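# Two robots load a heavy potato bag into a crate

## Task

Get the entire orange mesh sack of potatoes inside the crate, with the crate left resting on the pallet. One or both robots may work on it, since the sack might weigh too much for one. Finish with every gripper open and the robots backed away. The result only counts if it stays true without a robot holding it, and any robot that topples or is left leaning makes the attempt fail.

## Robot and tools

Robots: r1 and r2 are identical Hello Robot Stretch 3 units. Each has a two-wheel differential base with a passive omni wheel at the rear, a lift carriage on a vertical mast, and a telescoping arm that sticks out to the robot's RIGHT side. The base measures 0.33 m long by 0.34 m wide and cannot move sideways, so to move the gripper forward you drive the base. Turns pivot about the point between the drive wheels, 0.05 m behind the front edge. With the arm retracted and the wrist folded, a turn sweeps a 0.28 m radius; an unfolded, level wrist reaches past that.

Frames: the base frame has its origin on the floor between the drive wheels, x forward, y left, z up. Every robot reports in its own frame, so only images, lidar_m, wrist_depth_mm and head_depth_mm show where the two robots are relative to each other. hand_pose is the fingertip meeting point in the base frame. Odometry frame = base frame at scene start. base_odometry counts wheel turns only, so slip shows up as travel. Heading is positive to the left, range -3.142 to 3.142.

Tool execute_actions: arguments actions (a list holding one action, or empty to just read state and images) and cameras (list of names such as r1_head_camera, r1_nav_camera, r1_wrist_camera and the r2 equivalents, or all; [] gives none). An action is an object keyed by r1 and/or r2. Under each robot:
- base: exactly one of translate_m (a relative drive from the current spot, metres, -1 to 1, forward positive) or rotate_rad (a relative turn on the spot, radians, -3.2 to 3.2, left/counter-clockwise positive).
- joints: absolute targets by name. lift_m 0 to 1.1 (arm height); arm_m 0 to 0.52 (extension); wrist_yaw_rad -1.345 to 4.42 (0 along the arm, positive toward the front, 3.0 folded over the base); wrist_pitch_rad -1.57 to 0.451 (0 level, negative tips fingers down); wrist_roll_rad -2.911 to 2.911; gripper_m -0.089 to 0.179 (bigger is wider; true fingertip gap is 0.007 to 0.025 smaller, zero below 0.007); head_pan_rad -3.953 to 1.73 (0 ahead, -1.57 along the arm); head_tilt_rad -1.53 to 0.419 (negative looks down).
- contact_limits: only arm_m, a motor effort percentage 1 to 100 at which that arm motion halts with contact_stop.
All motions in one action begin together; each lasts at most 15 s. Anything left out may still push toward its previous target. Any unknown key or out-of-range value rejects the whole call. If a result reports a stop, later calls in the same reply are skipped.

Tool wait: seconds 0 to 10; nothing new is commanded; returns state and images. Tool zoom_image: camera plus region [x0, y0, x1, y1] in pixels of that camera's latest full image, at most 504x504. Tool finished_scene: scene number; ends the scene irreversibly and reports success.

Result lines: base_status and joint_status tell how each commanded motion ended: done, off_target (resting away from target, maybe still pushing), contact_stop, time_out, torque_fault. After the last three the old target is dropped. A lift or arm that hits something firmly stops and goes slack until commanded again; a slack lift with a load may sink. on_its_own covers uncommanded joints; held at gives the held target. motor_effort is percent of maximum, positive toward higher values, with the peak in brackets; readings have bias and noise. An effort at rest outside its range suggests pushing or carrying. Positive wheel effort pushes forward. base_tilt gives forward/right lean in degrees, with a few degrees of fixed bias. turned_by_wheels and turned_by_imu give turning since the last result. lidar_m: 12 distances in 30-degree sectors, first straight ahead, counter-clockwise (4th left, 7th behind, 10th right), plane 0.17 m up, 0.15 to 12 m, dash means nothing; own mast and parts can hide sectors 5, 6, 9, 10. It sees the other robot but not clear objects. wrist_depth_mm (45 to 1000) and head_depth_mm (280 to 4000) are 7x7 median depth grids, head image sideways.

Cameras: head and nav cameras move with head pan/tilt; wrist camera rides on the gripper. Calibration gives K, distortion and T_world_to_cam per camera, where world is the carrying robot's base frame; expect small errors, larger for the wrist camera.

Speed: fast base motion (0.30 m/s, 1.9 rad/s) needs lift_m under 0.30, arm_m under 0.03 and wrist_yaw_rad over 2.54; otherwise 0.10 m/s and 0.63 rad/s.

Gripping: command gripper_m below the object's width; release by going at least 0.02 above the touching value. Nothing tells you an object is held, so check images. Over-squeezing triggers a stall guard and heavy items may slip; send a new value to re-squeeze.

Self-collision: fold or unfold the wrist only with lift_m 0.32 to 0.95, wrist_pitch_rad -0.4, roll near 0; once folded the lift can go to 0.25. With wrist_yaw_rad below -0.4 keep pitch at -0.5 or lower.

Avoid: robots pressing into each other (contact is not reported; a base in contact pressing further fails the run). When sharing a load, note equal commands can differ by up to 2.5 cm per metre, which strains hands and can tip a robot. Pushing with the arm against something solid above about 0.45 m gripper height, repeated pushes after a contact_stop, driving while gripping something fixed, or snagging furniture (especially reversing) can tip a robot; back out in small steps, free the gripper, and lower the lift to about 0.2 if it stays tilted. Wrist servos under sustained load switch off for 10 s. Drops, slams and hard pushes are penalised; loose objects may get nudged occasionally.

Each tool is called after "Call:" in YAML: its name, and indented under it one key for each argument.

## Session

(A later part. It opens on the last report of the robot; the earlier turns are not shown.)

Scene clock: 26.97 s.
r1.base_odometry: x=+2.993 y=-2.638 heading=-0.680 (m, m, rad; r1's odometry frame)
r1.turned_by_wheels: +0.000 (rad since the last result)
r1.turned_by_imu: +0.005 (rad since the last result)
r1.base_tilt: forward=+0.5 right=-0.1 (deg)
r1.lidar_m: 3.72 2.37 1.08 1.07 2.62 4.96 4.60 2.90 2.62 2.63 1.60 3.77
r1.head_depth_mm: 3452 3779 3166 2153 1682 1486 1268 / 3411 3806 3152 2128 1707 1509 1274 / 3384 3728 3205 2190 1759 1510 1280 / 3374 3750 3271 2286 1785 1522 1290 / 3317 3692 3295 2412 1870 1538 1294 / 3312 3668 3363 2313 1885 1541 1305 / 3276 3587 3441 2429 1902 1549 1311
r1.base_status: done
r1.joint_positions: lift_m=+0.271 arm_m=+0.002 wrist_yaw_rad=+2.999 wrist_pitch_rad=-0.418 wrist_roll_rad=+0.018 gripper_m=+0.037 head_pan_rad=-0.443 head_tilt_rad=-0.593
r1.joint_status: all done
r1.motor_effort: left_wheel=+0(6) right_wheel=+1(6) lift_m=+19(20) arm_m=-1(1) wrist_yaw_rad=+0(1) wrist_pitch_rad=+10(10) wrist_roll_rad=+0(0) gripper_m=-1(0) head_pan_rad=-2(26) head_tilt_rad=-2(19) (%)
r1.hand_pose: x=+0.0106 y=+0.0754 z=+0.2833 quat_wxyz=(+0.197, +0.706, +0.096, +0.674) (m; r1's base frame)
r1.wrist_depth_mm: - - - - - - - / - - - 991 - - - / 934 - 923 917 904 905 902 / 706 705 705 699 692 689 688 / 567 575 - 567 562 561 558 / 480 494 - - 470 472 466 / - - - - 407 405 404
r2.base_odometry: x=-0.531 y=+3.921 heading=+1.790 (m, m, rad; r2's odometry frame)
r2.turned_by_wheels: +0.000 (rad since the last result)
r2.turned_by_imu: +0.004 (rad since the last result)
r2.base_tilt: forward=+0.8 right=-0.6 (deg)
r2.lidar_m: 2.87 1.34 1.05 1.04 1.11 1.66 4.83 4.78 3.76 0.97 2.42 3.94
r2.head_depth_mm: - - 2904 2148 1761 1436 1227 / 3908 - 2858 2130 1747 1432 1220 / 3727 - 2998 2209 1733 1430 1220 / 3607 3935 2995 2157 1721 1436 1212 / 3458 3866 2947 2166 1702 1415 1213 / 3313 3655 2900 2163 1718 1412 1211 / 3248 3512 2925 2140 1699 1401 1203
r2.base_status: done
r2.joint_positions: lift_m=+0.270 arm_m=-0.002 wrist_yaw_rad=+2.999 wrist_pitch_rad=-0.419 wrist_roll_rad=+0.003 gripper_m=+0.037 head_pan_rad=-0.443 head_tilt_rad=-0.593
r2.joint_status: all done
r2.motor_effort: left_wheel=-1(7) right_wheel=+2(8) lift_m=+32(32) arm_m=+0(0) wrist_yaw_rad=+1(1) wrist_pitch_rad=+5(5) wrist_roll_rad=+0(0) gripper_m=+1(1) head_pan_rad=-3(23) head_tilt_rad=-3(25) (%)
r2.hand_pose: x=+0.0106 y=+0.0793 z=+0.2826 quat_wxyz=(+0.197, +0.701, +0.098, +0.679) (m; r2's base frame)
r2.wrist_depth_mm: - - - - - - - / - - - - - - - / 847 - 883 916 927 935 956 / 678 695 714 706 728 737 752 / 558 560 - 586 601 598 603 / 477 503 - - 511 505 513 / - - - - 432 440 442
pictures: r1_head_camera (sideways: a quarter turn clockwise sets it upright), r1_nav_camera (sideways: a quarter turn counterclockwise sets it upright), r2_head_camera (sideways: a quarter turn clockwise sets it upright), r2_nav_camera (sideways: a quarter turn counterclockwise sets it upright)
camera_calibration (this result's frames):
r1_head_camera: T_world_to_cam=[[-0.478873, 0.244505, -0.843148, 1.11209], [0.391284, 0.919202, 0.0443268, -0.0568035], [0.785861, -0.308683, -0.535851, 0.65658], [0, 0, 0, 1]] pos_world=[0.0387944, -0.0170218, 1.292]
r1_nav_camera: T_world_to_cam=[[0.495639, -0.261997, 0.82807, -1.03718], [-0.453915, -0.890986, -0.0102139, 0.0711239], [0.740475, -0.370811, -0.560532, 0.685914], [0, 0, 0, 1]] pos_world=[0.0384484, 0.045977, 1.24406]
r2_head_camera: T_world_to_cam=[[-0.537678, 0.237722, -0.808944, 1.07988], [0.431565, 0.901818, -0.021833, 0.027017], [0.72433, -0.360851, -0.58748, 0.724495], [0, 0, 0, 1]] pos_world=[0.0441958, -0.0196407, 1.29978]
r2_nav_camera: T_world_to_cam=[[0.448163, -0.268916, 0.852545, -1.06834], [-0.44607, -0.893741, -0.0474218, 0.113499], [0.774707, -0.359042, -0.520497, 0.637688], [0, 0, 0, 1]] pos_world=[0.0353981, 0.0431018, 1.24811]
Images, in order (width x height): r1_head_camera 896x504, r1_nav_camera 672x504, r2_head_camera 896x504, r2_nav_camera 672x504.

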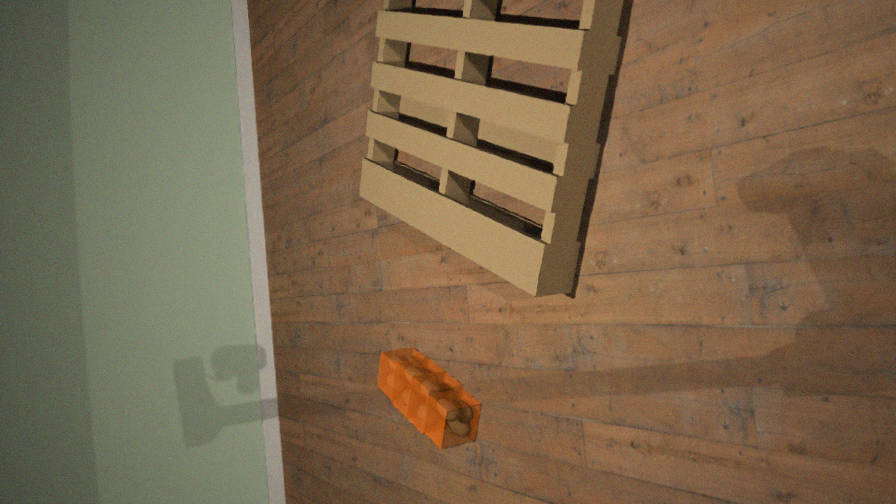

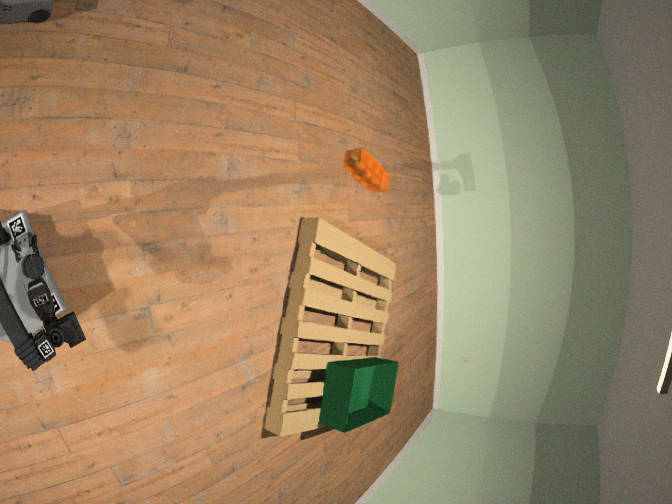

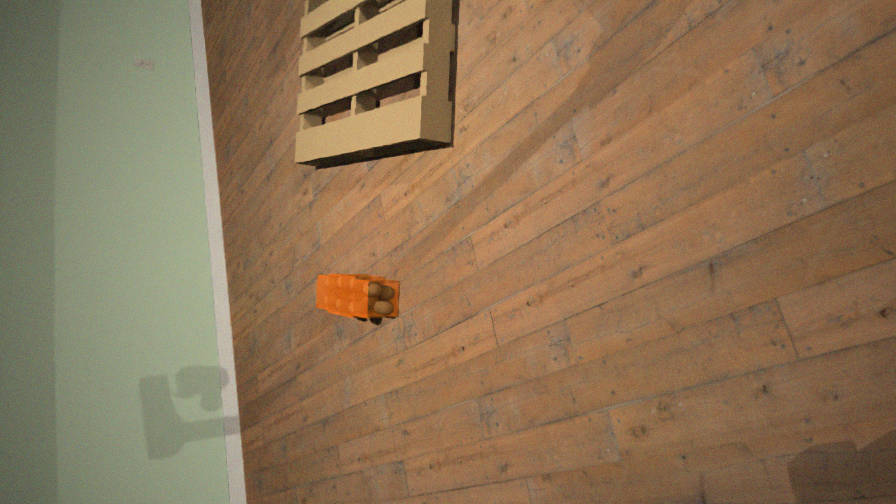

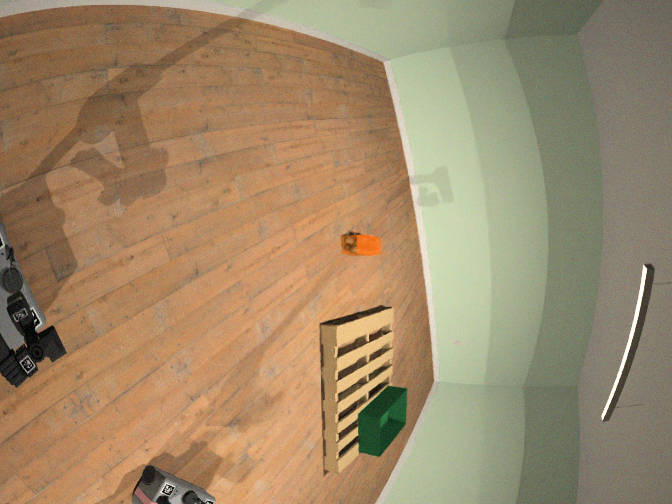

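Call:
execute_actions:
  actions:
    - {"r1":{"base":{"rotate_rad":0.13}},"r2":{"base":{"translate_m":1}}}
  cameras: []

Call:
execute_actions:
  actions:
    - {"r1":{"base":{"translate_m":1}},"r2":{"base":{"translate_m":1}}}
  cameras: []

Call:
execute_actions:
  actions:
    - {"r2":{"base":{"rotate_rad":-0.69}}}
  cameras: []

Call:
execute_actions:
  actions:
    - {"r1":{"base":{"translate_m":0.66}},"r2":{"base":{"translate_m":1}}}
  cameras: []

Call:
execute_actions:
  actions:
    - {"r1":{"base":{"rotate_rad":0.72},"joints":{"lift_m":0.5}},"r2":{"base":{"translate_m":0.3}}}
  cameras: []

Call:
execute_actions:
  actions:
    - {"r1":{"joints":{"wrist_yaw_rad":0,"gripper_m":0.179,"head_pan_rad":-1.9,"head_tilt_rad":-0.95}},"r2":{"base":{"rotate_rad":-1.385},"joints":{"lift_m":0.5,"head_pan_rad":-0.5,"head_tilt_rad":-0.8}}}
  cameras: ["r1_head_camera","r2_head_camera","r2_nav_camera","r1_nav_camera"]

Scene clock: 34.07 s.
r1.base_odometry: x=+2.993 y=-2.638 heading=-0.550 (m, m, rad; r1's odometry frame)
r1.turned_by_wheels: +0.130 (rad since the last result)
r1.turned_by_imu: +0.132 (rad since the last result)
r1.base_tilt: forward=+0.6 right=+0.0 (deg)
r1.lidar_m: 3.17 1.46 2.13 2.20 2.91 4.95 3.90 2.75 2.61 2.68 1.60 3.76
r1.head_depth_mm: 3306 3649 3131 2151 1690 1500 1274 / 3330 3679 3258 2167 1727 1504 1276 / 3368 3695 3229 2266 1787 1511 1285 / 3385 3740 3308 2352 1855 1514 1284 / 3371 3768 3350 2290 1861 1542 1294 / 3427 3726 3345 2411 1884 1528 1305 / 3416 3817 3429 2419 1884 1558 1301
r1.base_status: done
r1.joint_positions: lift_m=+0.271 arm_m=+0.002 wrist_yaw_rad=+2.999 wrist_pitch_rad=-0.418 wrist_roll_rad=+0.018 gripper_m=+0.037 head_pan_rad=-0.443 head_tilt_rad=-0.593
r1.joint_status: not commanded
r1.motor_effort: left_wheel=-1(5) right_wheel=+1(4) lift_m=+20(20) arm_m=-1(1) wrist_yaw_rad=+1(1) wrist_pitch_rad=+9(10) wrist_roll_rad=+0(0) gripper_m=-1(0) head_pan_rad=-3(3) head_tilt_rad=-3(3) (%)
r1.hand_pose: x=+0.0106 y=+0.0754 z=+0.2833 quat_wxyz=(+0.197, +0.706, +0.096, +0.674) (m; r1's base frame)
r1.wrist_depth_mm: - - - - - - - / - - - - - - - / 938 - 924 916 903 918 904 / 714 707 702 703 693 694 692 / 573 572 - 567 572 565 562 / 484 497 - - 475 472 470 / - - - - 407 409 402
r2.base_odometry: x=-0.748 y=+4.897 heading=+1.790 (m, m, rad; r2's odometry frame)
r2.turned_by_wheels: +0.000 (rad since the last result)
r2.turned_by_imu: +0.004 (rad since the last result)
r2.base_tilt: forward=+0.8 right=-0.9 (deg)
r2.lidar_m: 2.54 1.19 0.94 0.93 1.00 1.50 5.79 1.48 1.45 2.05 2.26 2.93
r2.head_depth_mm: 3002 3321 3036 2235 1743 1440 1227 / 2871 3209 3042 2226 1709 1437 1224 / 2739 3085 3016 2192 1716 1433 1225 / 2630 2957 3005 2202 1731 1430 1209 / 2599 2840 2943 2169 1701 1430 1207 / 2477 2699 2886 2157 1693 1412 1208 / 2406 2644 2756 2168 1701 1405 1207
r2.base_status: done
r2.joint_positions: lift_m=+0.270 arm_m=-0.002 wrist_yaw_rad=+2.999 wrist_pitch_rad=-0.419 wrist_roll_rad=+0.003 gripper_m=+0.037 head_pan_rad=-0.443 head_tilt_rad=-0.593
r2.joint_status: not commanded
r2.motor_effort: left_wheel=-1(7) right_wheel=+1(9) lift_m=+32(32) arm_m=+0(0) wrist_yaw_rad=+1(1) wrist_pitch_rad=+5(5) wrist_roll_rad=+0(0) gripper_m=+1(1) head_pan_rad=-2(3) head_tilt_rad=-4(4) (%)
r2.hand_pose: x=+0.0106 y=+0.0793 z=+0.2826 quat_wxyz=(+0.197, +0.701, +0.098, +0.679) (m; r2's base frame)
r2.wrist_depth_mm: 908 - 937 939 968 957 952 / 988 - - - - - - / 846 - 885 884 927 955 976 / 665 669 700 714 721 731 734 / 556 557 - 578 610 601 609 / 477 497 - - 512 502 513 / - - - - 433 438 443
pictures: none
No camera images: the call's "cameras" was empty. Leave "cameras" out to get every camera's image.

Scene clock: 39.17 s.
r1.base_odometry: x=+3.845 y=-3.161 heading=-0.550 (m, m, rad; r1's odometry frame)
r1.turned_by_wheels: +0.000 (rad since the last result)
r1.turned_by_imu: +0.005 (rad since the last result)
r1.base_tilt: forward=+0.4 right=+0.3 (deg)
r1.lidar_m: 1.28 1.32 1.68 1.72 2.29 5.72 4.51 3.23 3.06 1.34 3.03 2.89
r1.head_depth_mm: 2509 2751 2988 2288 1819 1487 1269 / 2524 2776 2977 2330 1774 1509 1269 / 2551 2783 2984 2358 1759 1498 1287 / 2533 2793 3022 2385 1834 1521 1278 / 2563 2825 2996 2397 1885 1532 1301 / 2557 2848 3101 2422 1896 1545 1300 / 2595 2829 3063 2445 1898 1550 1303
r1.base_status: done
r1.joint_positions: lift_m=+0.271 arm_m=+0.002 wrist_yaw_rad=+2.999 wrist_pitch_rad=-0.418 wrist_roll_rad=+0.018 gripper_m=+0.037 head_pan_rad=-0.443 head_tilt_rad=-0.593
r1.joint_status: not commanded
r1.motor_effort: left_wheel=+0(5) right_wheel=+1(6) lift_m=+20(20) arm_m=-1(1) wrist_yaw_rad=+1(0) wrist_pitch_rad=+10(10) wrist_roll_rad=+0(0) gripper_m=+0(0) head_pan_rad=-3(3) head_tilt_rad=-3(3) (%)
r1.hand_pose: x=+0.0106 y=+0.0754 z=+0.2833 quat_wxyz=(+0.197, +0.706, +0.096, +0.674) (m; r1's base frame)
r1.wrist_depth_mm: - - - - - - - / - - - - - - - / 936 - 917 928 917 902 903 / 706 706 703 698 700 692 687 / 572 575 - 565 561 558 558 / 478 498 - - 471 470 466 / - - - - 406 407 405
r2.base_odometry: x=-0.965 y=+5.873 heading=+1.789 (m, m, rad; r2's odometry frame)
r2.turned_by_wheels: +0.000 (rad since the last result)
r2.turned_by_imu: +0.004 (rad since the last result)
r2.base_tilt: forward=+0.6 right=-0.7 (deg)
r2.lidar_m: 1.90 1.04 0.83 0.81 0.88 1.32 6.51 1.27 2.16 2.19 2.43 1.92
r2.head_depth_mm: 1954 2195 2513 2247 1748 1447 1232 / 1858 2100 2423 2216 1755 1451 1220 / 1798 2005 2273 2179 1745 1433 1214 / 1729 1938 2184 2206 1728 1420 1211 / 1669 1856 2085 2167 1740 1419 1210 / 1605 1775 1981 2137 1709 1418 1213 / 1561 1709 1894 2060 1692 1413 1200
r2.base_status: done
r2.joint_positions: lift_m=+0.270 arm_m=-0.002 wrist_yaw_rad=+2.999 wrist_pitch_rad=-0.419 wrist_roll_rad=+0.003 gripper_m=+0.037 head_pan_rad=-0.443 head_tilt_rad=-0.593
r2.joint_status: not commanded
r2.motor_effort: left_wheel=-1(6) right_wheel=+1(9) lift_m=+32(32) arm_m=+0(1) wrist_yaw_rad=+0(1) wrist_pitch_rad=+5(5) wrist_roll_rad=+0(0) gripper_m=+1(0) head_pan_rad=-2(2) head_tilt_rad=-3(3) (%)
r2.hand_pose: x=+0.0106 y=+0.0793 z=+0.2826 quat_wxyz=(+0.197, +0.701, +0.098, +0.679) (m; r2's base frame)
r2.wrist_depth_mm: 799 - 811 819 822 828 821 / 893 - 897 903 889 915 918 / 864 - 875 897 913 942 954 / 673 679 710 711 718 731 738 / 559 558 - 578 604 594 609 / 472 499 - - 516 500 511 / - - - - 429 447 447
pictures: none
No camera images: the call's "cameras" was empty. Leave "cameras" out to get every camera's image.

Scene clock: 40.87 s.
r1.base_odometry: x=+3.845 y=-3.161 heading=-0.550 (m, m, rad; r1's odometry frame)
r1.turned_by_wheels: +0.000 (rad since the last result)
r1.turned_by_imu: +0.000 (rad since the last result)
r1.base_tilt: forward=+0.7 right=+0.1 (deg)
r1.lidar_m: 1.28 1.41 1.67 1.73 2.29 5.68 4.52 3.22 3.07 1.34 3.01 2.88
r1.head_depth_mm: 2532 2784 2963 2307 1823 1493 1267 / 2513 2775 2973 2331 1769 1499 1281 / 2523 2799 3008 2342 1759 1500 1282 / 2540 2805 3061 2378 1856 1523 1288 / 2573 2838 3068 2383 1873 1533 1293 / 2575 2819 3079 2396 1869 1545 1301 / 2579 2888 3066 2451 1906 1545 1304
r1.base_status: not commanded
r1.joint_positions: lift_m=+0.271 arm_m=+0.002 wrist_yaw_rad=+2.999 wrist_pitch_rad=-0.418 wrist_roll_rad=+0.018 gripper_m=+0.037 head_pan_rad=-0.443 head_tilt_rad=-0.593
r1.joint_status: not commanded
r1.motor_effort: left_wheel=+0(1) right_wheel=+1(1) lift_m=+20(20) arm_m=-1(1) wrist_yaw_rad=+1(0) wrist_pitch_rad=+10(10) wrist_roll_rad=+0(0) gripper_m=+0(0) head_pan_rad=-3(2) head_tilt_rad=-3(3) (%)
r1.hand_pose: x=+0.0106 y=+0.0754 z=+0.2833 quat_wxyz=(+0.197, +0.706, +0.096, +0.674) (m; r1's base frame)
r1.wrist_depth_mm: - - - - - - - / - - - - - - - / 940 - 917 918 919 905 888 / 705 711 691 696 691 686 692 / 574 568 - 561 563 558 562 / 479 490 - - 472 470 470 / - - - - 406 407 404
r2.base_odometry: x=-0.965 y=+5.873 heading=+1.100 (m, m, rad; r2's odometry frame)
r2.turned_by_wheels: -0.690 (rad since the last result)
r2.turned_by_imu: -0.693 (rad since the last result)
r2.base_tilt: forward=+0.8 right=-0.7 (deg)
r2.lidar_m: 2.00 1.90 1.22 0.86 0.82 0.83 1.11 2.68 1.27 1.28 2.16 2.84
r2.head_depth_mm: 3328 3591 3054 2075 1753 1438 1234 / 3448 3872 3053 2079 1738 1364 1226 / 3701 - 3022 2218 1718 1419 1217 / 3301 3744 2974 2178 1724 1416 1220 / 2858 3120 2942 2175 1723 1425 1214 / 2479 2731 2828 2148 1706 1408 1206 / 2191 2389 2545 2160 1706 1416 1199
r2.base_status: done
r2.joint_positions: lift_m=+0.270 arm_m=-0.002 wrist_yaw_rad=+2.999 wrist_pitch_rad=-0.419 wrist_roll_rad=+0.003 gripper_m=+0.037 head_pan_rad=-0.443 head_tilt_rad=-0.593
r2.joint_status: not commanded
r2.motor_effort: left_wheel=+1(8) right_wheel=-2(10) lift_m=+32(32) arm_m=+0(0) wrist_yaw_rad=+1(0) wrist_pitch_rad=+5(5) wrist_roll_rad=+0(0) gripper_m=-1(1) head_pan_rad=-2(3) head_tilt_rad=-4(3) (%)
r2.hand_pose: x=+0.0106 y=+0.0793 z=+0.2826 quat_wxyz=(+0.197, +0.701, +0.098, +0.679) (m; r2's base frame)
r2.wrist_depth_mm: 645 - 889 - - - - / 695 - 953 - - - - / 730 - 886 876 902 956 964 / 677 673 690 705 715 745 735 / 561 561 - 586 602 596 603 / 481 504 - - 507 505 514 / - - - - 430 441 443
pictures: none
No camera images: the call's "cameras" was empty. Leave "cameras" out to get every camera's image.

Scene clock: 45.97 s.
r1.base_odometry: x=+4.408 y=-3.506 heading=-0.550 (m, m, rad; r1's odometry frame)
r1.turned_by_wheels: +0.000 (rad since the last result)
r1.turned_by_imu: +0.004 (rad since the last result)
r1.base_tilt: forward=+0.6 right=-0.1 (deg)
r1.lidar_m: 2.03 1.44 1.37 1.41 1.88 4.68 4.99 3.54 1.55 1.76 2.42 1.21
r1.head_depth_mm: 1987 2182 2432 2294 1818 1495 1270 / 2014 2192 2446 2325 1826 1504 1272 / 2008 2197 2444 2350 1560 1471 1281 / 2017 2231 2442 1448 1577 1482 1288 / 1955 2192 2448 2223 1865 1528 1296 / 2037 2264 2527 2405 1899 1542 1298 / 2045 2255 2505 2463 1888 1545 1302
r1.base_status: done
r1.joint_positions: lift_m=+0.271 arm_m=+0.002 wrist_yaw_rad=+2.999 wrist_pitch_rad=-0.418 wrist_roll_rad=+0.018 gripper_m=+0.037 head_pan_rad=-0.443 head_tilt_rad=-0.593
r1.joint_status: not commanded
r1.motor_effort: left_wheel=-1(5) right_wheel=+0(6) lift_m=+20(20) arm_m=-1(1) wrist_yaw_rad=+1(1) wrist_pitch_rad=+10(10) wrist_roll_rad=+0(0) gripper_m=+0(0) head_pan_rad=-2(3) head_tilt_rad=-3(3) (%)
r1.hand_pose: x=+0.0106 y=+0.0754 z=+0.2833 quat_wxyz=(+0.197, +0.706, +0.096, +0.674) (m; r1's base frame)
r1.wrist_depth_mm: - - - - - - - / - - - - - - - / 934 - 921 900 921 904 899 / 714 715 702 699 693 688 687 / 572 571 - 569 560 562 558 / 477 495 - - 474 469 470 / - - - - 409 406 404
r2.base_odometry: x=-0.511 y=+6.765 heading=+1.100 (m, m, rad; r2's odometry frame)
r2.turned_by_wheels: +0.000 (rad since the last result)
r2.turned_by_imu: +0.004 (rad since the last result)
r2.base_tilt: forward=+0.7 right=-0.8 (deg)
r2.lidar_m: 1.11 1.06 1.09 1.42 1.36 1.39 1.85 1.21 5.06 1.92 3.37 1.58
r2.head_depth_mm: 2916 3180 3012 2225 1753 1441 1224 / 2778 3256 3025 2226 1748 1451 1226 / 2166 2487 2760 2214 1719 1426 1215 / 1831 2057 2350 2211 1749 1428 1211 / 1561 1723 1934 2032 1705 1424 1208 / 1368 1480 1619 1795 1698 1415 1217 / 1212 1300 1418 1546 1635 1411 1203
r2.base_status: done
r2.joint_positions: lift_m=+0.270 arm_m=-0.002 wrist_yaw_rad=+2.999 wrist_pitch_rad=-0.419 wrist_roll_rad=+0.003 gripper_m=+0.037 head_pan_rad=-0.443 head_tilt_rad=-0.593
r2.joint_status: not commanded
r2.motor_effort: left_wheel=+1(7) right_wheel=-2(5) lift_m=+32(32) arm_m=+0(1) wrist_yaw_rad=+1(1) wrist_pitch_rad=+5(5) wrist_roll_rad=+0(0) gripper_m=+0(1) head_pan_rad=-2(2) head_tilt_rad=-3(3) (%)
r2.hand_pose: x=+0.0106 y=+0.0793 z=+0.2826 quat_wxyz=(+0.197, +0.701, +0.098, +0.679) (m; r2's base frame)
r2.wrist_depth_mm: - - - - - - 865 / - - - - - - 891 / 841 - 877 916 916 938 895 / 678 678 696 723 720 739 751 / 563 564 - 583 604 598 600 / 479 496 - - 503 501 517 / - - - - 432 440 450
pictures: none
No camera images: the call's "cameras" was empty. Leave "cameras" out to get every camera's image.

Scene clock: 48.90 s.
r1.base_odometry: x=+4.408 y=-3.506 heading=+0.170 (m, m, rad; r1's odometry frame)
r1.turned_by_wheels: +0.720 (rad since the last result)
r1.turned_by_imu: +0.722 (rad since the last result)
r1.base_tilt: forward=+0.5 right=-0.1 (deg)
r1.lidar_m: 1.38 1.37 1.50 2.33 6.45 4.19 3.41 1.56 2.86 1.48 1.48 1.71
r1.head_depth_mm: 2222 2435 2646 2304 1815 1494 1273 / 2101 2342 2657 2330 1829 1505 1273 / 1879 2100 2323 2327 1833 1518 1283 / 1706 1866 2056 2187 1845 1512 1283 / 1566 1702 1846 2021 1871 1533 1294 / 1436 1540 1678 1827 1870 1527 1303 / 1328 1425 1536 1660 1762 1545 1306
r1.base_status: done
r1.joint_positions: lift_m=+0.499 arm_m=+0.002 wrist_yaw_rad=+2.999 wrist_pitch_rad=-0.417 wrist_roll_rad=+0.018 gripper_m=+0.037 head_pan_rad=-0.443 head_tilt_rad=-0.593
r1.joint_status: all done
r1.motor_effort: left_wheel=-1(5) right_wheel=+1(6) lift_m=+52(55) arm_m=-1(1) wrist_yaw_rad=+0(0) wrist_pitch_rad=+10(10) wrist_roll_rad=+0(0) gripper_m=-1(0) head_pan_rad=-3(3) head_tilt_rad=-3(2) (%)
r1.hand_pose: x=+0.0106 y=+0.0755 z=+0.5122 quat_wxyz=(+0.197, +0.706, +0.095, +0.674) (m; r1's base frame)
r1.wrist_depth_mm: - - - - - - - / - - - - - - - / - - - - - - - / - - - - - - - / 904 894 - 890 899 902 882 / 754 751 - 747 756 747 740 / 655 657 651 635 642 649 638
r2.base_odometry: x=-0.374 y=+7.032 heading=+1.100 (m, m, rad; r2's odometry frame)
r2.turned_by_wheels: +0.000 (rad since the last result)
r2.turned_by_imu: +0.001 (rad since the last result)
r2.base_tilt: forward=+0.7 right=-0.7 (deg)
r2.lidar_m: 0.85 0.81 0.83 1.09 1.52 1.55 2.07 1.47 2.09 1.90 3.22 1.20
r2.head_depth_mm: 2682 2981 3037 2199 1732 1450 1227 / 2063 2485 2810 2227 1740 1443 1215 / 1656 1905 2228 2188 1729 1435 1227 / 1374 1525 1762 1961 1737 1416 1222 / 1182 1298 1444 1629 1656 1428 1209 / 1028 1118 1229 1371 1515 1426 1213 / 913 989 1064 1172 1290 1343 1209
r2.base_status: done
r2.joint_positions: lift_m=+0.270 arm_m=-0.002 wrist_yaw_rad=+2.999 wrist_pitch_rad=-0.419 wrist_roll_rad=+0.003 gripper_m=+0.037 head_pan_rad=-0.443 head_tilt_rad=-0.593
r2.joint_status: not commanded
r2.motor_effort: left_wheel=+1(8) right_wheel=-2(6) lift_m=+32(32) arm_m=+1(0) wrist_yaw_rad=+0(1) wrist_pitch_rad=+5(5) wrist_roll_rad=+0(0) gripper_m=+0(0) head_pan_rad=-2(2) head_tilt_rad=-4(3) (%)
r2.hand_pose: x=+0.0106 y=+0.0793 z=+0.2826 quat_wxyz=(+0.197, +0.701, +0.098, +0.679) (m; r2's base frame)
r2.wrist_depth_mm: - - - - 947 788 649 / - - - - - 814 682 / 844 - 878 913 898 828 696 / 681 687 697 697 724 714 706 / 565 562 - 581 600 595 628 / 475 505 - - 506 508 504 / - - - - 436 437 443
pictures: none
No camera images: the call's "cameras" was empty. Leave "cameras" out to get every camera's image.

Scene clock: 51.83 s.
r1.base_odometry: x=+4.408 y=-3.506 heading=+0.170 (m, m, rad; r1's odometry frame)
r1.turned_by_wheels: +0.000 (rad since the last result)
r1.turned_by_imu: +0.001 (rad since the last result)
r1.base_tilt: forward=+0.7 right=+0.0 (deg)
r1.lidar_m: 1.38 1.37 1.51 2.34 6.43 4.20 3.41 1.55 2.86 1.48 1.47 1.71
r1.head_depth_mm: 2679 2173 1687 1527 1392 1245 1136 / 2695 2174 1770 1596 1404 1266 - / 2698 2203 1859 1601 1413 1279 - / 2657 2212 1870 1606 1344 1307 - / 2598 2261 1881 1636 1404 1275 1147 / 2460 2281 1887 1637 1440 1264 1153 / 2279 2271 1906 1639 1446 1289 1155
r1.base_status: not commanded
r1.joint_positions: lift_m=+0.499 arm_m=+0.002 wrist_yaw_rad=+0.002 wrist_pitch_rad=-0.417 wrist_roll_rad=+0.018 gripper_m=+0.179 head_pan_rad=-1.893 head_tilt_rad=-0.938
r1.joint_status: all done
r1.motor_effort: left_wheel=-1(1) right_wheel=+1(1) lift_m=+51(52) arm_m=-1(1) wrist_yaw_rad=-1(2) wrist_pitch_rad=+9(10) wrist_roll_rad=+0(0) gripper_m=+0(85) head_pan_rad=-3(37) head_tilt_rad=-5(26) (%)
r1.hand_pose: x=-0.0211 y=-0.3712 z=+0.5122 quat_wxyz=(+0.686, +0.146, -0.697, -0.147) (m; r1's base frame)
r1.wrist_depth_mm: - - - - - - - / - - - - - - - / - - - - - - - / - - - - - - 929 / 905 919 908 866 870 931 839 / - 764 752 731 704 749 738 / 638 654 652 651 604 647 621
r2.base_odometry: x=-0.374 y=+7.032 heading=-0.285 (m, m, rad; r2's odometry frame)
r2.turned_by_wheels: -1.385 (rad since the last result)
r2.turned_by_imu: -1.395 (rad since the last result)
r2.base_tilt: forward=+0.7 right=-0.7 (deg)
r2.lidar_m: 1.89 2.05 1.01 0.81 0.81 0.88 1.35 1.52 1.65 1.49 1.47 1.94
r2.head_depth_mm: 3920 2807 2163 1764 1493 1301 1153 / 3825 2732 2095 1774 1449 1305 1145 / 3896 2740 1997 1744 1426 1286 1138 / 3786 2599 1998 1732 1470 1283 1134 / 3691 2239 1949 1689 1466 1274 1129 / 3634 2304 1970 1649 1470 1275 1128 / 3299 2239 1951 1697 1455 1261 1121
r2.base_status: done
r2.joint_positions: lift_m=+0.500 arm_m=-0.002 wrist_yaw_rad=+2.999 wrist_pitch_rad=-0.419 wrist_roll_rad=+0.003 gripper_m=+0.037 head_pan_rad=-0.493 head_tilt_rad=-0.790
r2.joint_status: all done
r2.motor_effort: left_wheel=+1(7) right_wheel=-3(9) lift_m=+47(50) arm_m=+0(0) wrist_yaw_rad=+1(1) wrist_pitch_rad=+5(5) wrist_roll_rad=+0(0) gripper_m=+0(1) head_pan_rad=-2(9) head_tilt_rad=-5(24) (%)
r2.hand_pose: x=+0.0106 y=+0.0793 z=+0.5121 quat_wxyz=(+0.197, +0.701, +0.097, +0.679) (m; r2's base frame)
r2.wrist_depth_mm: 641 - 810 936 - - - / 683 - 898 999 - - - / 749 - - - - - - / 819 859 - - - - - / 838 904 - 904 967 952 944 / 754 777 - 788 800 799 821 / 664 665 659 674 687 694 700
pictures: r1_head_camera (sideways: a quarter turn clockwise sets it upright), r1_nav_camera (sideways: a quarter turn counterclockwise sets it upright), r2_head_camera (sideways: a quarter turn clockwise sets it upright), r2_nav_camera (sideways: a quarter turn counterclockwise sets it upright)
camera_calibration (this result's frames):
r1_head_camera: T_world_to_cam=[[0.265076, 0.745242, -0.61184, 0.806084], [0.954226, -0.293908, 0.0554225, -0.0746602], [-0.138521, -0.598525, -0.789037, 0.991539], [0, 0, 0, 1]] pos_world=[-0.00508149, -0.0292108, 1.27969]
r1_nav_camera: T_world_to_cam=[[-0.278381, -0.757898, 0.589995, -0.72219], [-0.938708, 0.344714, -0.000101624, 0.0609137], [-0.203303, -0.553861, -0.807407, 1.01277], [0, 0, 0, 1]] pos_world=[0.0620341, -0.00741321, 1.24381]
r2_head_camera: T_world_to_cam=[[-0.654461, 0.33383, -0.678409, 0.91046], [0.472325, 0.881148, -0.0220582, 0.0270559], [0.590415, -0.334866, -0.734353, 0.916355], [0, 0, 0, 1]] pos_world=[0.0420515, -0.0209233, 1.29119]
r2_nav_camera: T_world_to_cam=[[0.572156, -0.36516, 0.734368, -0.91504], [-0.498055, -0.866097, -0.0426201, 0.107554], [0.651597, -0.34137, -0.677412, 0.842571], [0, 0, 0, 1]] pos_world=[0.0280955, 0.0466451, 1.24733]
Images, in order (width x height): r1_head_camera 896x504, r1_nav_camera 672x504, r2_head_camera 896x504, r2_nav_camera 672x504.

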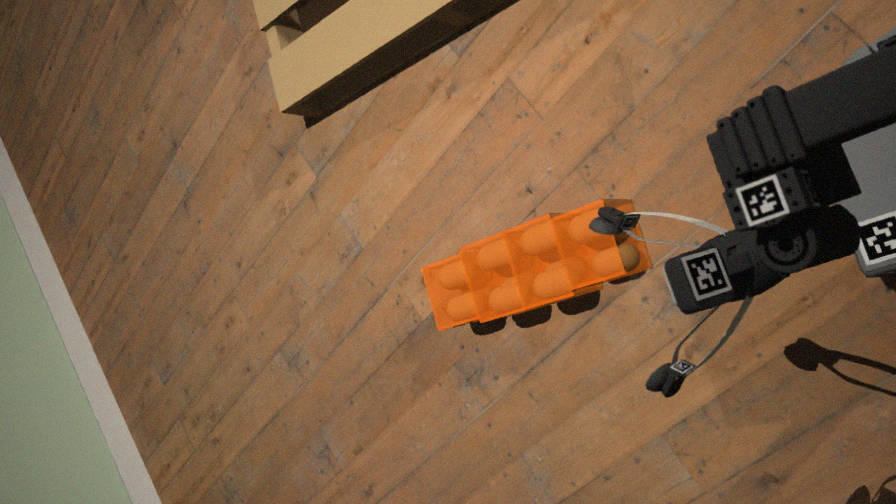

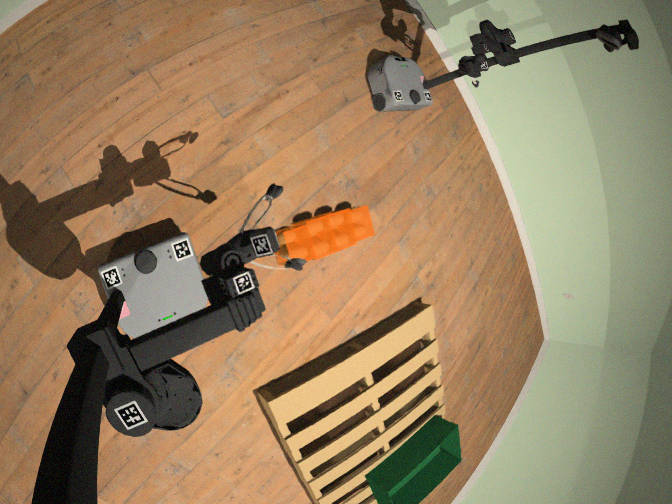

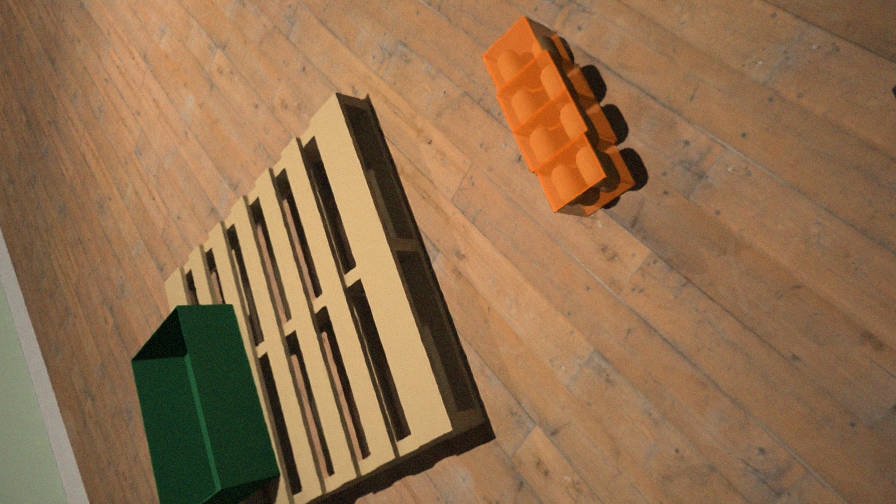

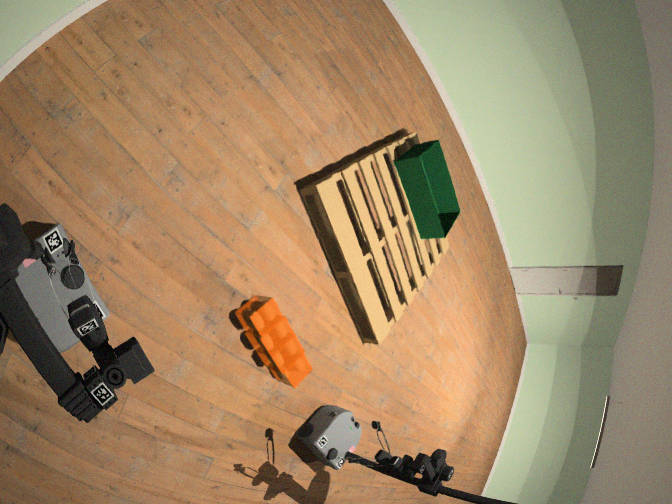

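Call:
execute_actions:
  actions:
    - {"r1":{"base":{"translate_m":-0.12},"joints":{"wrist_pitch_rad":-1.3,"arm_m":0.2}},"r2":{"base":{"rotate_rad":0.11},"joints":{"wrist_yaw_rad":0}}}
  cameras: []

Call:
execute_actions:
  actions:
    - {"r1":{"joints":{"arm_m":0.4,"lift_m":0.4,"head_pan_rad":-2.7,"head_tilt_rad":-0.85}},"r2":{"base":{"translate_m":0.61},"joints":{"wrist_pitch_rad":-1.3,"arm_m":0.38,"gripper_m":0.179,"lift_m":0.4,"head_pan_rad":-0.3,"head_tilt_rad":-0.85}}}
  cameras: []

Call:
execute_actions:
  actions:
    - {"r2":{"base":{"rotate_rad":-0.11}}}

Scene clock: 55.73 s.
r1.base_odometry: x=+4.289 y=-3.526 heading=+0.169 (m, m, rad; r1's odometry frame)
r1.turned_by_wheels: +0.000 (rad since the last result)
r1.turned_by_imu: +0.001 (rad since the last result)
r1.base_tilt: forward=+0.7 right=+0.0 (deg)
r1.lidar_m: 1.49 1.48 1.63 2.53 6.37 4.06 3.30 1.44 2.92 2.37 1.51 1.85
r1.head_depth_mm: 2647 2160 1721 1455 1366 1245 1138 / 2660 2192 1697 1558 1403 1269 - / 2741 2194 1850 1610 1432 1240 1170 / 2731 2210 1874 1614 - 1261 1156 / 2606 2243 1875 1618 1365 1250 1149 / 2523 2279 1889 1640 1435 1283 1155 / 2343 2275 1899 1647 1435 1281 1154
r1.base_status: done
r1.joint_positions: lift_m=+0.499 arm_m=+0.200 wrist_yaw_rad=+0.000 wrist_pitch_rad=-1.300 wrist_roll_rad=+0.018 gripper_m=+0.179 head_pan_rad=-1.893 head_tilt_rad=-0.938
r1.joint_status: all done
r1.motor_effort: left_wheel=-1(4) right_wheel=+1(2) lift_m=+52(52) arm_m=+6(6) wrist_yaw_rad=+0(1) wrist_pitch_rad=+0(9) wrist_roll_rad=+0(0) gripper_m=+0(0) head_pan_rad=-2(3) head_tilt_rad=-5(5) (%)
r1.hand_pose: x=-0.0216 y=-0.3899 z=+0.3847 quat_wxyz=(+0.558, +0.424, -0.567, -0.432) (m; r1's base frame)
r1.wrist_depth_mm: 563 567 578 459 581 582 578 / 558 563 564 506 575 569 574 / 550 556 553 555 565 567 573 / 544 547 550 550 559 563 558 / 538 540 541 540 548 553 548 / - 530 531 537 540 545 542 / 521 525 532 532 537 536 541
r2.base_odometry: x=-0.374 y=+7.032 heading=-0.175 (m, m, rad; r2's odometry frame)
r2.turned_by_wheels: +0.110 (rad since the last result)
r2.turned_by_imu: +0.112 (rad since the last result)
r2.base_tilt: forward=+0.7 right=-0.8 (deg)
r2.lidar_m: 2.19 1.64 0.94 0.80 0.81 0.93 1.51 1.52 1.74 1.50 1.52 1.90
r2.head_depth_mm: 3848 2794 2147 1782 1430 1298 1151 / 3791 2737 1997 1761 1416 1295 1144 / 3785 2636 2004 1723 1494 1284 1134 / 3755 2267 1989 1692 1470 1277 1131 / 3560 2326 2004 1661 1477 1276 1130 / 3411 2213 1951 1670 1469 1274 1126 / 3189 2626 2076 1716 1455 1269 1124
r2.base_status: done
r2.joint_positions: lift_m=+0.500 arm_m=-0.002 wrist_yaw_rad=+0.002 wrist_pitch_rad=-0.419 wrist_roll_rad=+0.003 gripper_m=+0.037 head_pan_rad=-0.493 head_tilt_rad=-0.790
r2.joint_status: all done
r2.motor_effort: left_wheel=-1(5) right_wheel=+2(5) lift_m=+47(47) arm_m=+0(1) wrist_yaw_rad=-2(3) wrist_pitch_rad=+5(5) wrist_roll_rad=+0(0) gripper_m=+1(1) head_pan_rad=-2(2) head_tilt_rad=-5(5) (%)
r2.hand_pose: x=-0.0210 y=-0.3669 z=+0.5121 quat_wxyz=(+0.691, +0.148, -0.692, -0.147) (m; r2's base frame)
r2.wrist_depth_mm: - - - - - - - / - - - - - - - / - - - - - - - / - - - - - - - / 811 846 932 916 963 967 964 / 673 774 - 789 804 806 817 / 645 662 673 672 692 697 698
pictures: none
No camera images: the call's "cameras" was empty. Leave "cameras" out to get every camera's image.

Scene clock: 62.97 s.
r1.base_odometry: x=+4.289 y=-3.526 heading=+0.169 (m, m, rad; r1's odometry frame)
r1.turned_by_wheels: +0.000 (rad since the last result)
r1.turned_by_imu: +0.002 (rad since the last result)
r1.base_tilt: forward=+0.5 right=+0.0 (deg)
r1.lidar_m: 1.50 1.48 1.63 2.51 6.41 4.07 3.30 1.44 2.92 1.48 2.34 1.85
r1.head_depth_mm: 2960 2475 1930 1690 1461 1283 - / 2993 2499 1880 1605 1471 1292 1188 / 3038 2070 1805 1636 1382 1296 1173 / 3050 2140 1801 1616 1376 1302 1177 / 3094 2171 1889 1627 1415 1318 1204 / 3093 2631 1948 1625 1443 1317 1151 / 3106 2643 2136 1613 1513 1325 1157
r1.base_status: not commanded
r1.joint_positions: lift_m=+0.401 arm_m=+0.400 wrist_yaw_rad=+0.000 wrist_pitch_rad=-1.301 wrist_roll_rad=+0.018 gripper_m=+0.179 head_pan_rad=-2.693 head_tilt_rad=-0.853
r1.joint_status: all done
r1.motor_effort: left_wheel=-1(0) right_wheel=+1(2) lift_m=+19(48) arm_m=+7(6) wrist_yaw_rad=+0(0) wrist_pitch_rad=+0(1) wrist_roll_rad=+0(0) gripper_m=+0(0) head_pan_rad=-3(34) head_tilt_rad=+1(13) (%)
r1.hand_pose: x=-0.0216 y=-0.5896 z=+0.2859 quat_wxyz=(+0.558, +0.424, -0.567, -0.432) (m; r1's base frame)
r1.wrist_depth_mm: 458 463 466 374 466 473 478 / 453 458 461 360 468 468 471 / 450 448 454 352 457 461 466 / 441 449 450 396 456 451 461 / 440 440 446 345 445 453 454 / - 438 435 438 438 446 447 / 426 433 432 430 435 438 439
r2.base_odometry: x=+0.226 y=+6.925 heading=-0.175 (m, m, rad; r2's odometry frame)
r2.turned_by_wheels: +0.000 (rad since the last result)
r2.turned_by_imu: +0.001 (rad since the last result)
r2.base_tilt: forward=+0.8 right=-0.7 (deg)
r2.lidar_m: 2.65 1.97 1.13 0.97 0.97 1.11 1.92 2.10 2.42 1.47 5.38 1.32
r2.head_depth_mm: 3329 2522 1775 1556 1371 1277 1140 / 3221 2039 1722 1556 1336 1270 1133 / 3041 2475 1726 1596 1341 1265 1125 / 2912 2459 1813 1589 1432 1252 1121 / 2810 2412 1959 1641 1426 1253 1121 / 2623 2423 1958 1652 1409 1254 1114 / 2432 2428 1955 1635 1413 1242 1104
r2.base_status: done
r2.joint_positions: lift_m=+0.400 arm_m=+0.380 wrist_yaw_rad=+0.000 wrist_pitch_rad=-1.299 wrist_roll_rad=+0.003 gripper_m=+0.179 head_pan_rad=-0.307 head_tilt_rad=-0.839
r2.joint_status: all done
r2.motor_effort: left_wheel=-1(4) right_wheel=+2(8) lift_m=+32(43) arm_m=+3(3) wrist_yaw_rad=+0(1) wrist_pitch_rad=+0(5) wrist_roll_rad=+0(0) gripper_m=+1(85) head_pan_rad=+3(18) head_tilt_rad=-5(13) (%)
r2.hand_pose: x=-0.0216 y=-0.5702 z=+0.2856 quat_wxyz=(+0.562, +0.427, -0.563, -0.429) (m; r2's base frame)
r2.wrist_depth_mm: 461 463 471 470 389 480 485 / 461 458 462 474 366 471 478 / 451 454 456 460 405 475 471 / 449 453 458 458 347 468 475 / 445 450 450 454 452 461 469 / - 444 444 449 456 467 467 / 434 435 442 448 451 455 455
pictures: none
No camera images: the call's "cameras" was empty. Leave "cameras" out to get every camera's image.

Scene clock: 64.00 s.
r1.base_odometry: x=+4.289 y=-3.526 heading=+0.169 (m, m, rad; r1's odometry frame)
r1.turned_by_wheels: +0.000 (rad since the last result)
r1.turned_by_imu: +0.000 (rad since the last result)
r1.base_tilt: forward=+0.7 right=+0.0 (deg)
r1.lidar_m: 1.50 1.48 1.62 2.53 6.40 4.06 3.29 1.44 2.92 1.48 2.35 1.85
r1.head_depth_mm: 2998 2486 1918 1698 1472 1283 - / 2985 2511 1870 1616 1467 1296 1182 / 3014 2079 1794 1638 1391 1293 1176 / 3068 2133 1791 1624 1380 1306 1184 / 3070 2148 1883 1618 1416 1313 1209 / 3098 2631 1950 1629 1449 1313 1151 / 3112 2678 2128 1639 1514 1331 1150
r1.base_status: not commanded
r1.joint_positions: lift_m=+0.401 arm_m=+0.400 wrist_yaw_rad=+0.000 wrist_pitch_rad=-1.301 wrist_roll_rad=+0.018 gripper_m=+0.179 head_pan_rad=-2.693 head_tilt_rad=-0.853
r1.joint_status: not commanded
r1.motor_effort: left_wheel=+0(1) right_wheel=+1(1) lift_m=+20(20) arm_m=+6(6) wrist_yaw_rad=+1(0) wrist_pitch_rad=+0(0) wrist_roll_rad=+0(0) gripper_m=+0(0) head_pan_rad=-3(3) head_tilt_rad=+2(1) (%)
r1.hand_pose: x=-0.0216 y=-0.5896 z=+0.2859 quat_wxyz=(+0.558, +0.424, -0.567, -0.432) (m; r1's base frame)
r1.wrist_depth_mm: 462 462 465 375 473 475 475 / 455 455 460 361 466 468 470 / 449 453 451 353 462 464 462 / 440 443 442 397 456 457 456 / 437 443 440 348 446 451 456 / - 434 438 437 441 443 447 / 424 429 433 431 436 437 438
r2.base_odometry: x=+0.226 y=+6.925 heading=-0.285 (m, m, rad; r2's odometry frame)
r2.turned_by_wheels: -0.110 (rad since the last result)
r2.turned_by_imu: -0.111 (rad since the last result)
r2.base_tilt: forward=+0.7 right=-0.8 (deg)
r2.lidar_m: 1.55 2.47 1.21 0.98 0.97 1.06 1.63 2.10 2.29 1.48 6.73 1.33
r2.head_depth_mm: 3349 2530 1892 1600 1396 1266 1134 / 3312 2490 1787 1584 1361 1276 1135 / 3279 2007 1723 1565 1329 1259 1124 / 3069 2445 1698 1535 1370 1256 1123 / 2903 2459 1822 1614 1417 1248 1114 / 2753 2436 1962 1641 1410 1247 1111 / 2562 2422 1942 1639 1411 1241 1109
r2.base_status: done
r2.joint_positions: lift_m=+0.400 arm_m=+0.380 wrist_yaw_rad=+0.000 wrist_pitch_rad=-1.299 wrist_roll_rad=+0.003 gripper_m=+0.179 head_pan_rad=-0.307 head_tilt_rad=-0.839
r2.joint_status: not commanded
r2.motor_effort: left_wheel=+1(5) right_wheel=-2(10) lift_m=+32(32) arm_m=+3(2) wrist_yaw_rad=+0(0) wrist_pitch_rad=+0(0) wrist_roll_rad=+0(0) gripper_m=+1(0) head_pan_rad=+3(3) head_tilt_rad=-5(5) (%)
r2.hand_pose: x=-0.0216 y=-0.5702 z=+0.2856 quat_wxyz=(+0.562, +0.427, -0.563, -0.429) (m; r2's base frame)
r2.wrist_depth_mm: 463 467 467 409 473 484 484 / 459 460 466 366 468 477 484 / 454 452 456 373 471 471 475 / 449 447 452 347 462 463 469 / 439 447 447 458 462 467 475 / - 442 447 449 459 459 465 / 436 442 441 445 447 452 460
pictures: r1_head_camera (sideways: a quarter turn clockwise sets it upright), r1_nav_camera (sideways: a quarter turn counterclockwise sets it upright), r1_wrist_camera, r2_head_camera (sideways: a quarter turn clockwise sets it upright), r2_nav_camera (sideways: a quarter turn counterclockwise sets it upright), r2_wrist_camera
camera_calibration (this result's frames):
r1_head_camera: T_world_to_cam=[[0.670002, 0.305306, -0.676673, 0.88809], [0.458112, -0.887298, 0.0532588, -0.068823], [-0.58415, -0.345675, -0.734355, 0.923151], [0, 0, 0, 1]] pos_world=[-0.0242347, -0.0130949, 1.28253]
r1_nav_camera: T_world_to_cam=[[-0.689966, -0.305356, 0.656281, -0.806045], [-0.4068, 0.913513, -0.00263853, 0.060972], [-0.598715, -0.268796, -0.754512, 0.946401], [0, 0, 0, 1]] pos_world=[0.0352845, -0.047441, 1.24322]
r1_wrist_camera: T_world_to_cam=[[-0.998737, 0.0370482, 0.0339438, -0.0207171], [0.0332843, 0.993869, -0.105435, 0.650303], [-0.0376418, -0.104172, -0.993847, 0.386418], [0, 0, 0, 1]] pos_world=[-0.0277903, -0.605294, 0.453308]
r2_head_camera: T_world_to_cam=[[-0.736077, 0.216907, -0.641203, 0.862478], [0.300163, 0.953634, -0.0219803, 0.0280033], [0.606706, -0.208645, -0.767056, 0.958782], [0, 0, 0, 1]] pos_world=[0.0447458, -0.0137369, 1.28908]
r2_nav_camera: T_world_to_cam=[[0.663696, -0.263778, 0.69995, -0.870743], [-0.331252, -0.942645, -0.0411434, 0.104611], [0.670657, -0.204553, -0.713006, 0.88875], [0, 0, 0, 1]] pos_world=[0.016515, 0.0507247, 1.24746]
r2_wrist_camera: T_world_to_cam=[[-0.998498, -0.022546, 0.0499348, -0.0602264], [-0.0262839, 0.996798, -0.0755111, 0.62198], [-0.0480725, -0.0767101, -0.995894, 0.401522], [0, 0, 0, 1]] pos_world=[-0.0244858, -0.590545, 0.449847]
Images, in order (width x height): r1_head_camera 896x504, r1_nav_camera 672x504, r1_wrist_camera 644x364, r2_head_camera 896x504, r2_nav_camera 672x504, r2_wrist_camera 644x364.

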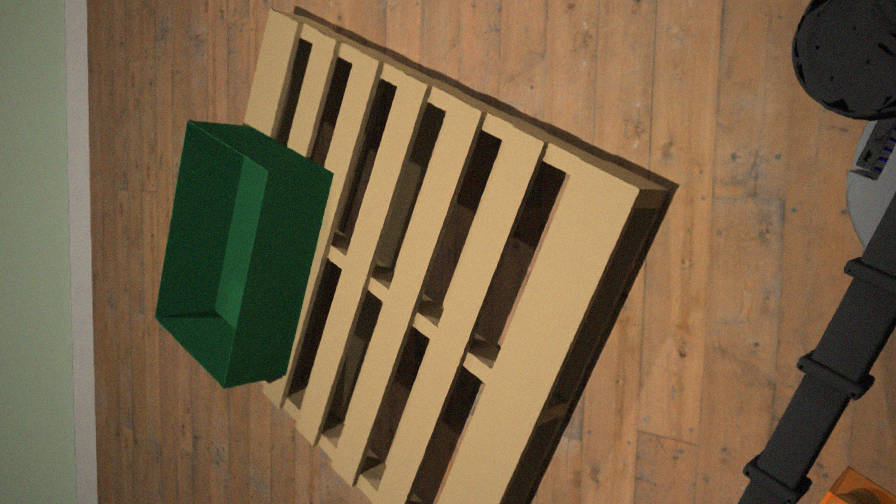

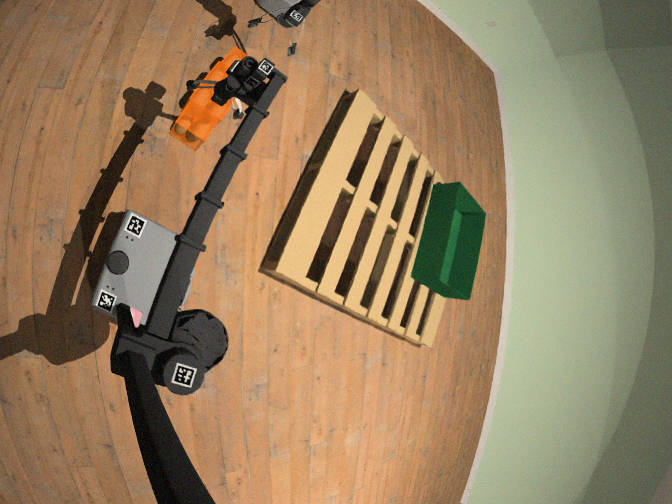

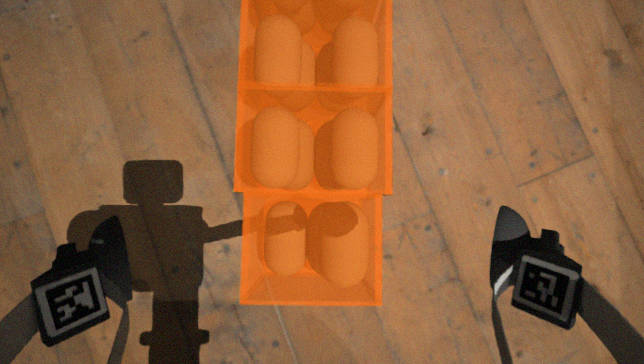

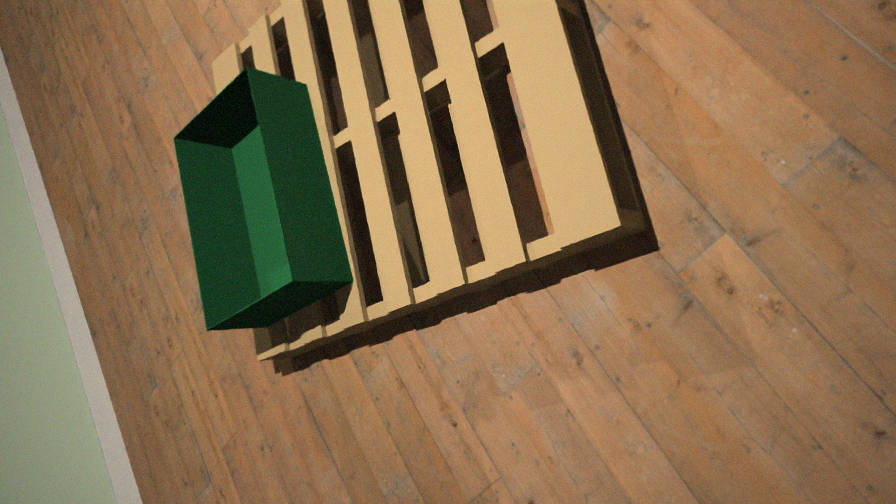

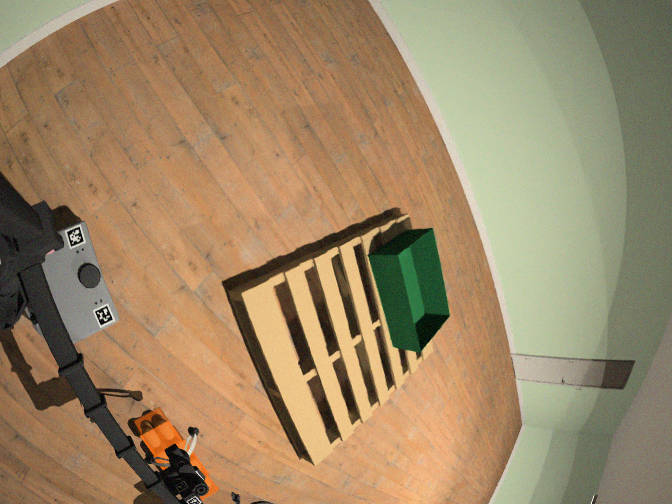

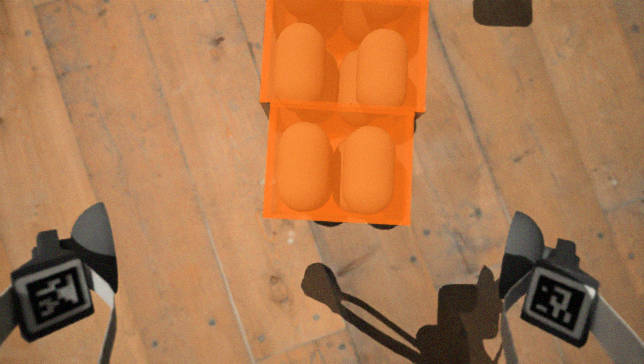

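Call:
execute_actions:
  actions:
    - {"r1":{"joints":{"arm_m":0.385,"lift_m":0.27,"wrist_roll_rad":0}},"r2":{"base":{"translate_m":-0.03},"joints":{"arm_m":0.445,"lift_m":0.27,"head_pan_rad":-1.4}}}
  cameras: ["r1_wrist_camera","r2_wrist_camera","r2_head_camera"]

Scene clock: 66.90 s.
r1.base_odometry: x=+4.289 y=-3.526 heading=+0.169 (m, m, rad; r1's odometry frame)
r1.turned_by_wheels: +0.000 (rad since the last result)
r1.turned_by_imu: +0.001 (rad since the last result)
r1.base_tilt: forward=+0.5 right=-0.1 (deg)
r1.lidar_m: 1.50 1.48 1.63 2.52 6.39 4.05 3.29 1.44 2.92 0.86 2.35 1.85
r1.head_depth_mm: 3027 2476 1936 1695 1463 1286 1160 / 3011 2496 1882 1618 1469 1287 1170 / 2997 2086 1786 1636 1383 1295 1179 / 3063 2132 1792 1628 1370 1312 1178 / 3058 2176 1892 1630 1418 1313 1188 / 3100 2608 1986 1621 1453 1320 1190 / 3114 2645 2127 1637 1509 1322 1155
r1.base_status: not commanded
r1.joint_positions: lift_m=+0.271 arm_m=+0.385 wrist_yaw_rad=+0.000 wrist_pitch_rad=-1.301 wrist_roll_rad=+0.005 gripper_m=+0.179 head_pan_rad=-2.693 head_tilt_rad=-0.853
r1.joint_status: all done
r1.motor_effort: left_wheel=-1(1) right_wheel=+1(2) lift_m=+19(20) arm_m=-8(6) wrist_yaw_rad=+0(1) wrist_pitch_rad=+1(0) wrist_roll_rad=-4(4) gripper_m=+0(0) head_pan_rad=-3(3) head_tilt_rad=+1(1) (%)
r1.hand_pose: x=-0.0216 y=-0.5755 z=+0.1559 quat_wxyz=(+0.561, +0.427, -0.564, -0.430) (m; r1's base frame)
r1.wrist_depth_mm: 324 328 328 277 330 337 338 / 320 323 213 265 328 332 333 / 317 320 217 264 323 327 330 / 312 314 318 275 320 324 325 / 309 312 310 222 315 321 321 / - 307 307 254 313 313 316 / 299 303 303 306 308 310 311
r2.base_odometry: x=+0.197 y=+6.934 heading=-0.285 (m, m, rad; r2's odometry frame)
r2.turned_by_wheels: +0.000 (rad since the last result)
r2.turned_by_imu: +0.001 (rad since the last result)
r2.base_tilt: forward=+0.6 right=-0.6 (deg)
r2.lidar_m: 1.55 2.45 1.20 0.96 0.96 1.04 1.61 2.07 2.25 0.92 6.87 1.35
r2.head_depth_mm: 3233 2507 2031 1693 1461 1279 1138 / 3286 2483 2021 1692 1440 1268 1131 / 3072 1707 1751 1631 1322 1261 1127 / 3178 2293 1794 1659 1404 1268 1126 / 3206 2429 1991 1660 1423 1258 1120 / 3195 2414 1957 1622 1412 1251 1111 / 3129 2401 1945 1518 1384 1244 1114
r2.base_status: done
r2.joint_positions: lift_m=+0.270 arm_m=+0.445 wrist_yaw_rad=+0.000 wrist_pitch_rad=-1.300 wrist_roll_rad=+0.003 gripper_m=+0.179 head_pan_rad=-1.393 head_tilt_rad=-0.840
r2.joint_status: all done
r2.motor_effort: left_wheel=+1(3) right_wheel=-2(9) lift_m=+32(31) arm_m=+3(3) wrist_yaw_rad=+0(0) wrist_pitch_rad=+0(0) wrist_roll_rad=+0(0) gripper_m=+1(1) head_pan_rad=-2(31) head_tilt_rad=-5(6) (%)
r2.hand_pose: x=-0.0216 y=-0.6350 z=+0.1556 quat_wxyz=(+0.562, +0.427, -0.563, -0.429) (m; r2's base frame)
r2.wrist_depth_mm: 323 329 223 281 336 340 342 / 322 326 214 270 226 338 341 / 321 322 224 271 328 333 337 / 313 319 319 281 329 330 333 / 313 316 208 214 322 327 328 / - 314 207 214 323 320 329 / 306 308 314 313 318 319 322
pictures: r1_wrist_camera, r2_head_camera (sideways: a quarter turn clockwise sets it upright), r2_wrist_camera
camera_calibration (this result's frames):
r1_wrist_camera: T_world_to_cam=[[-0.998992, 0.0250497, 0.0372565, -0.024254], [0.0209998, 0.99421, -0.105379, 0.622455], [-0.0396805, -0.10449, -0.993734, 0.258438], [0, 0, 0, 1]] pos_world=[-0.0270461, -0.59124, 0.323316]
r2_head_camera: T_world_to_cam=[[-0.15126, 0.752372, -0.641137, 0.858824], [0.983601, 0.179016, -0.0219801, 0.023834], [0.0982368, -0.633947, -0.767112, 0.961956], [0, 0, 0, 1]] pos_world=[0.0119629, -0.0405923, 1.28908]
r2_wrist_camera: T_world_to_cam=[[-0.998498, -0.0225783, 0.04992, -0.0552132], [-0.0262833, 0.996848, -0.0748544, 0.676713], [-0.0480726, -0.0760541, -0.995944, 0.267473], [0, 0, 0, 1]] pos_world=[-0.0244858, -0.655484, 0.3198]
Images, in order (width x height): r1_wrist_camera 644x364, r2_head_camera 896x504, r2_wrist_camera 644x364.

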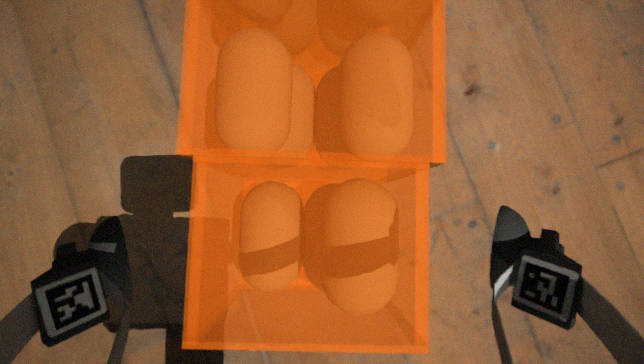

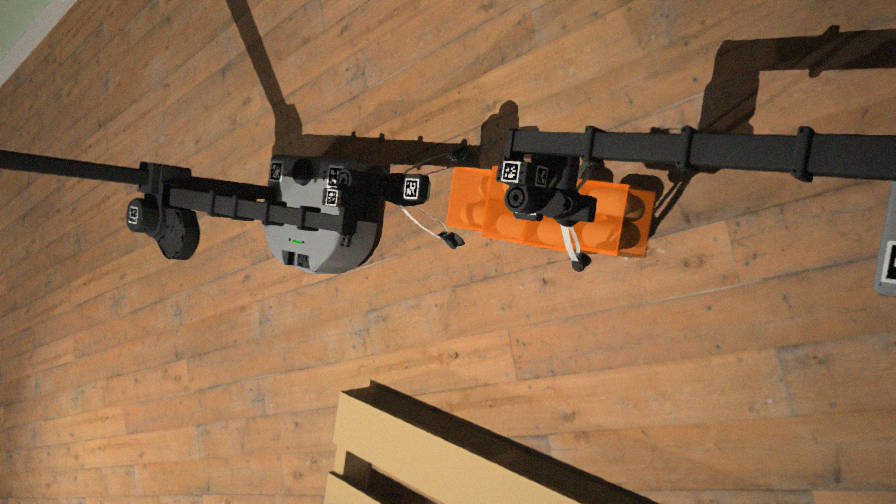

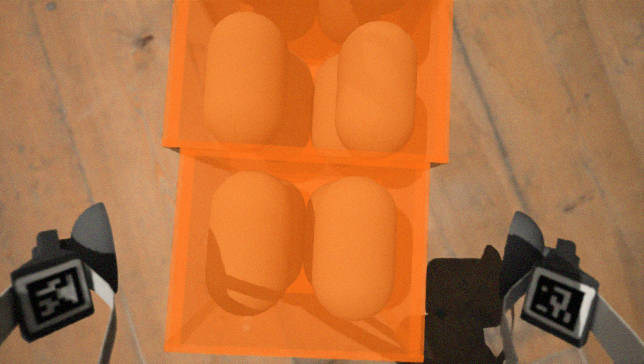

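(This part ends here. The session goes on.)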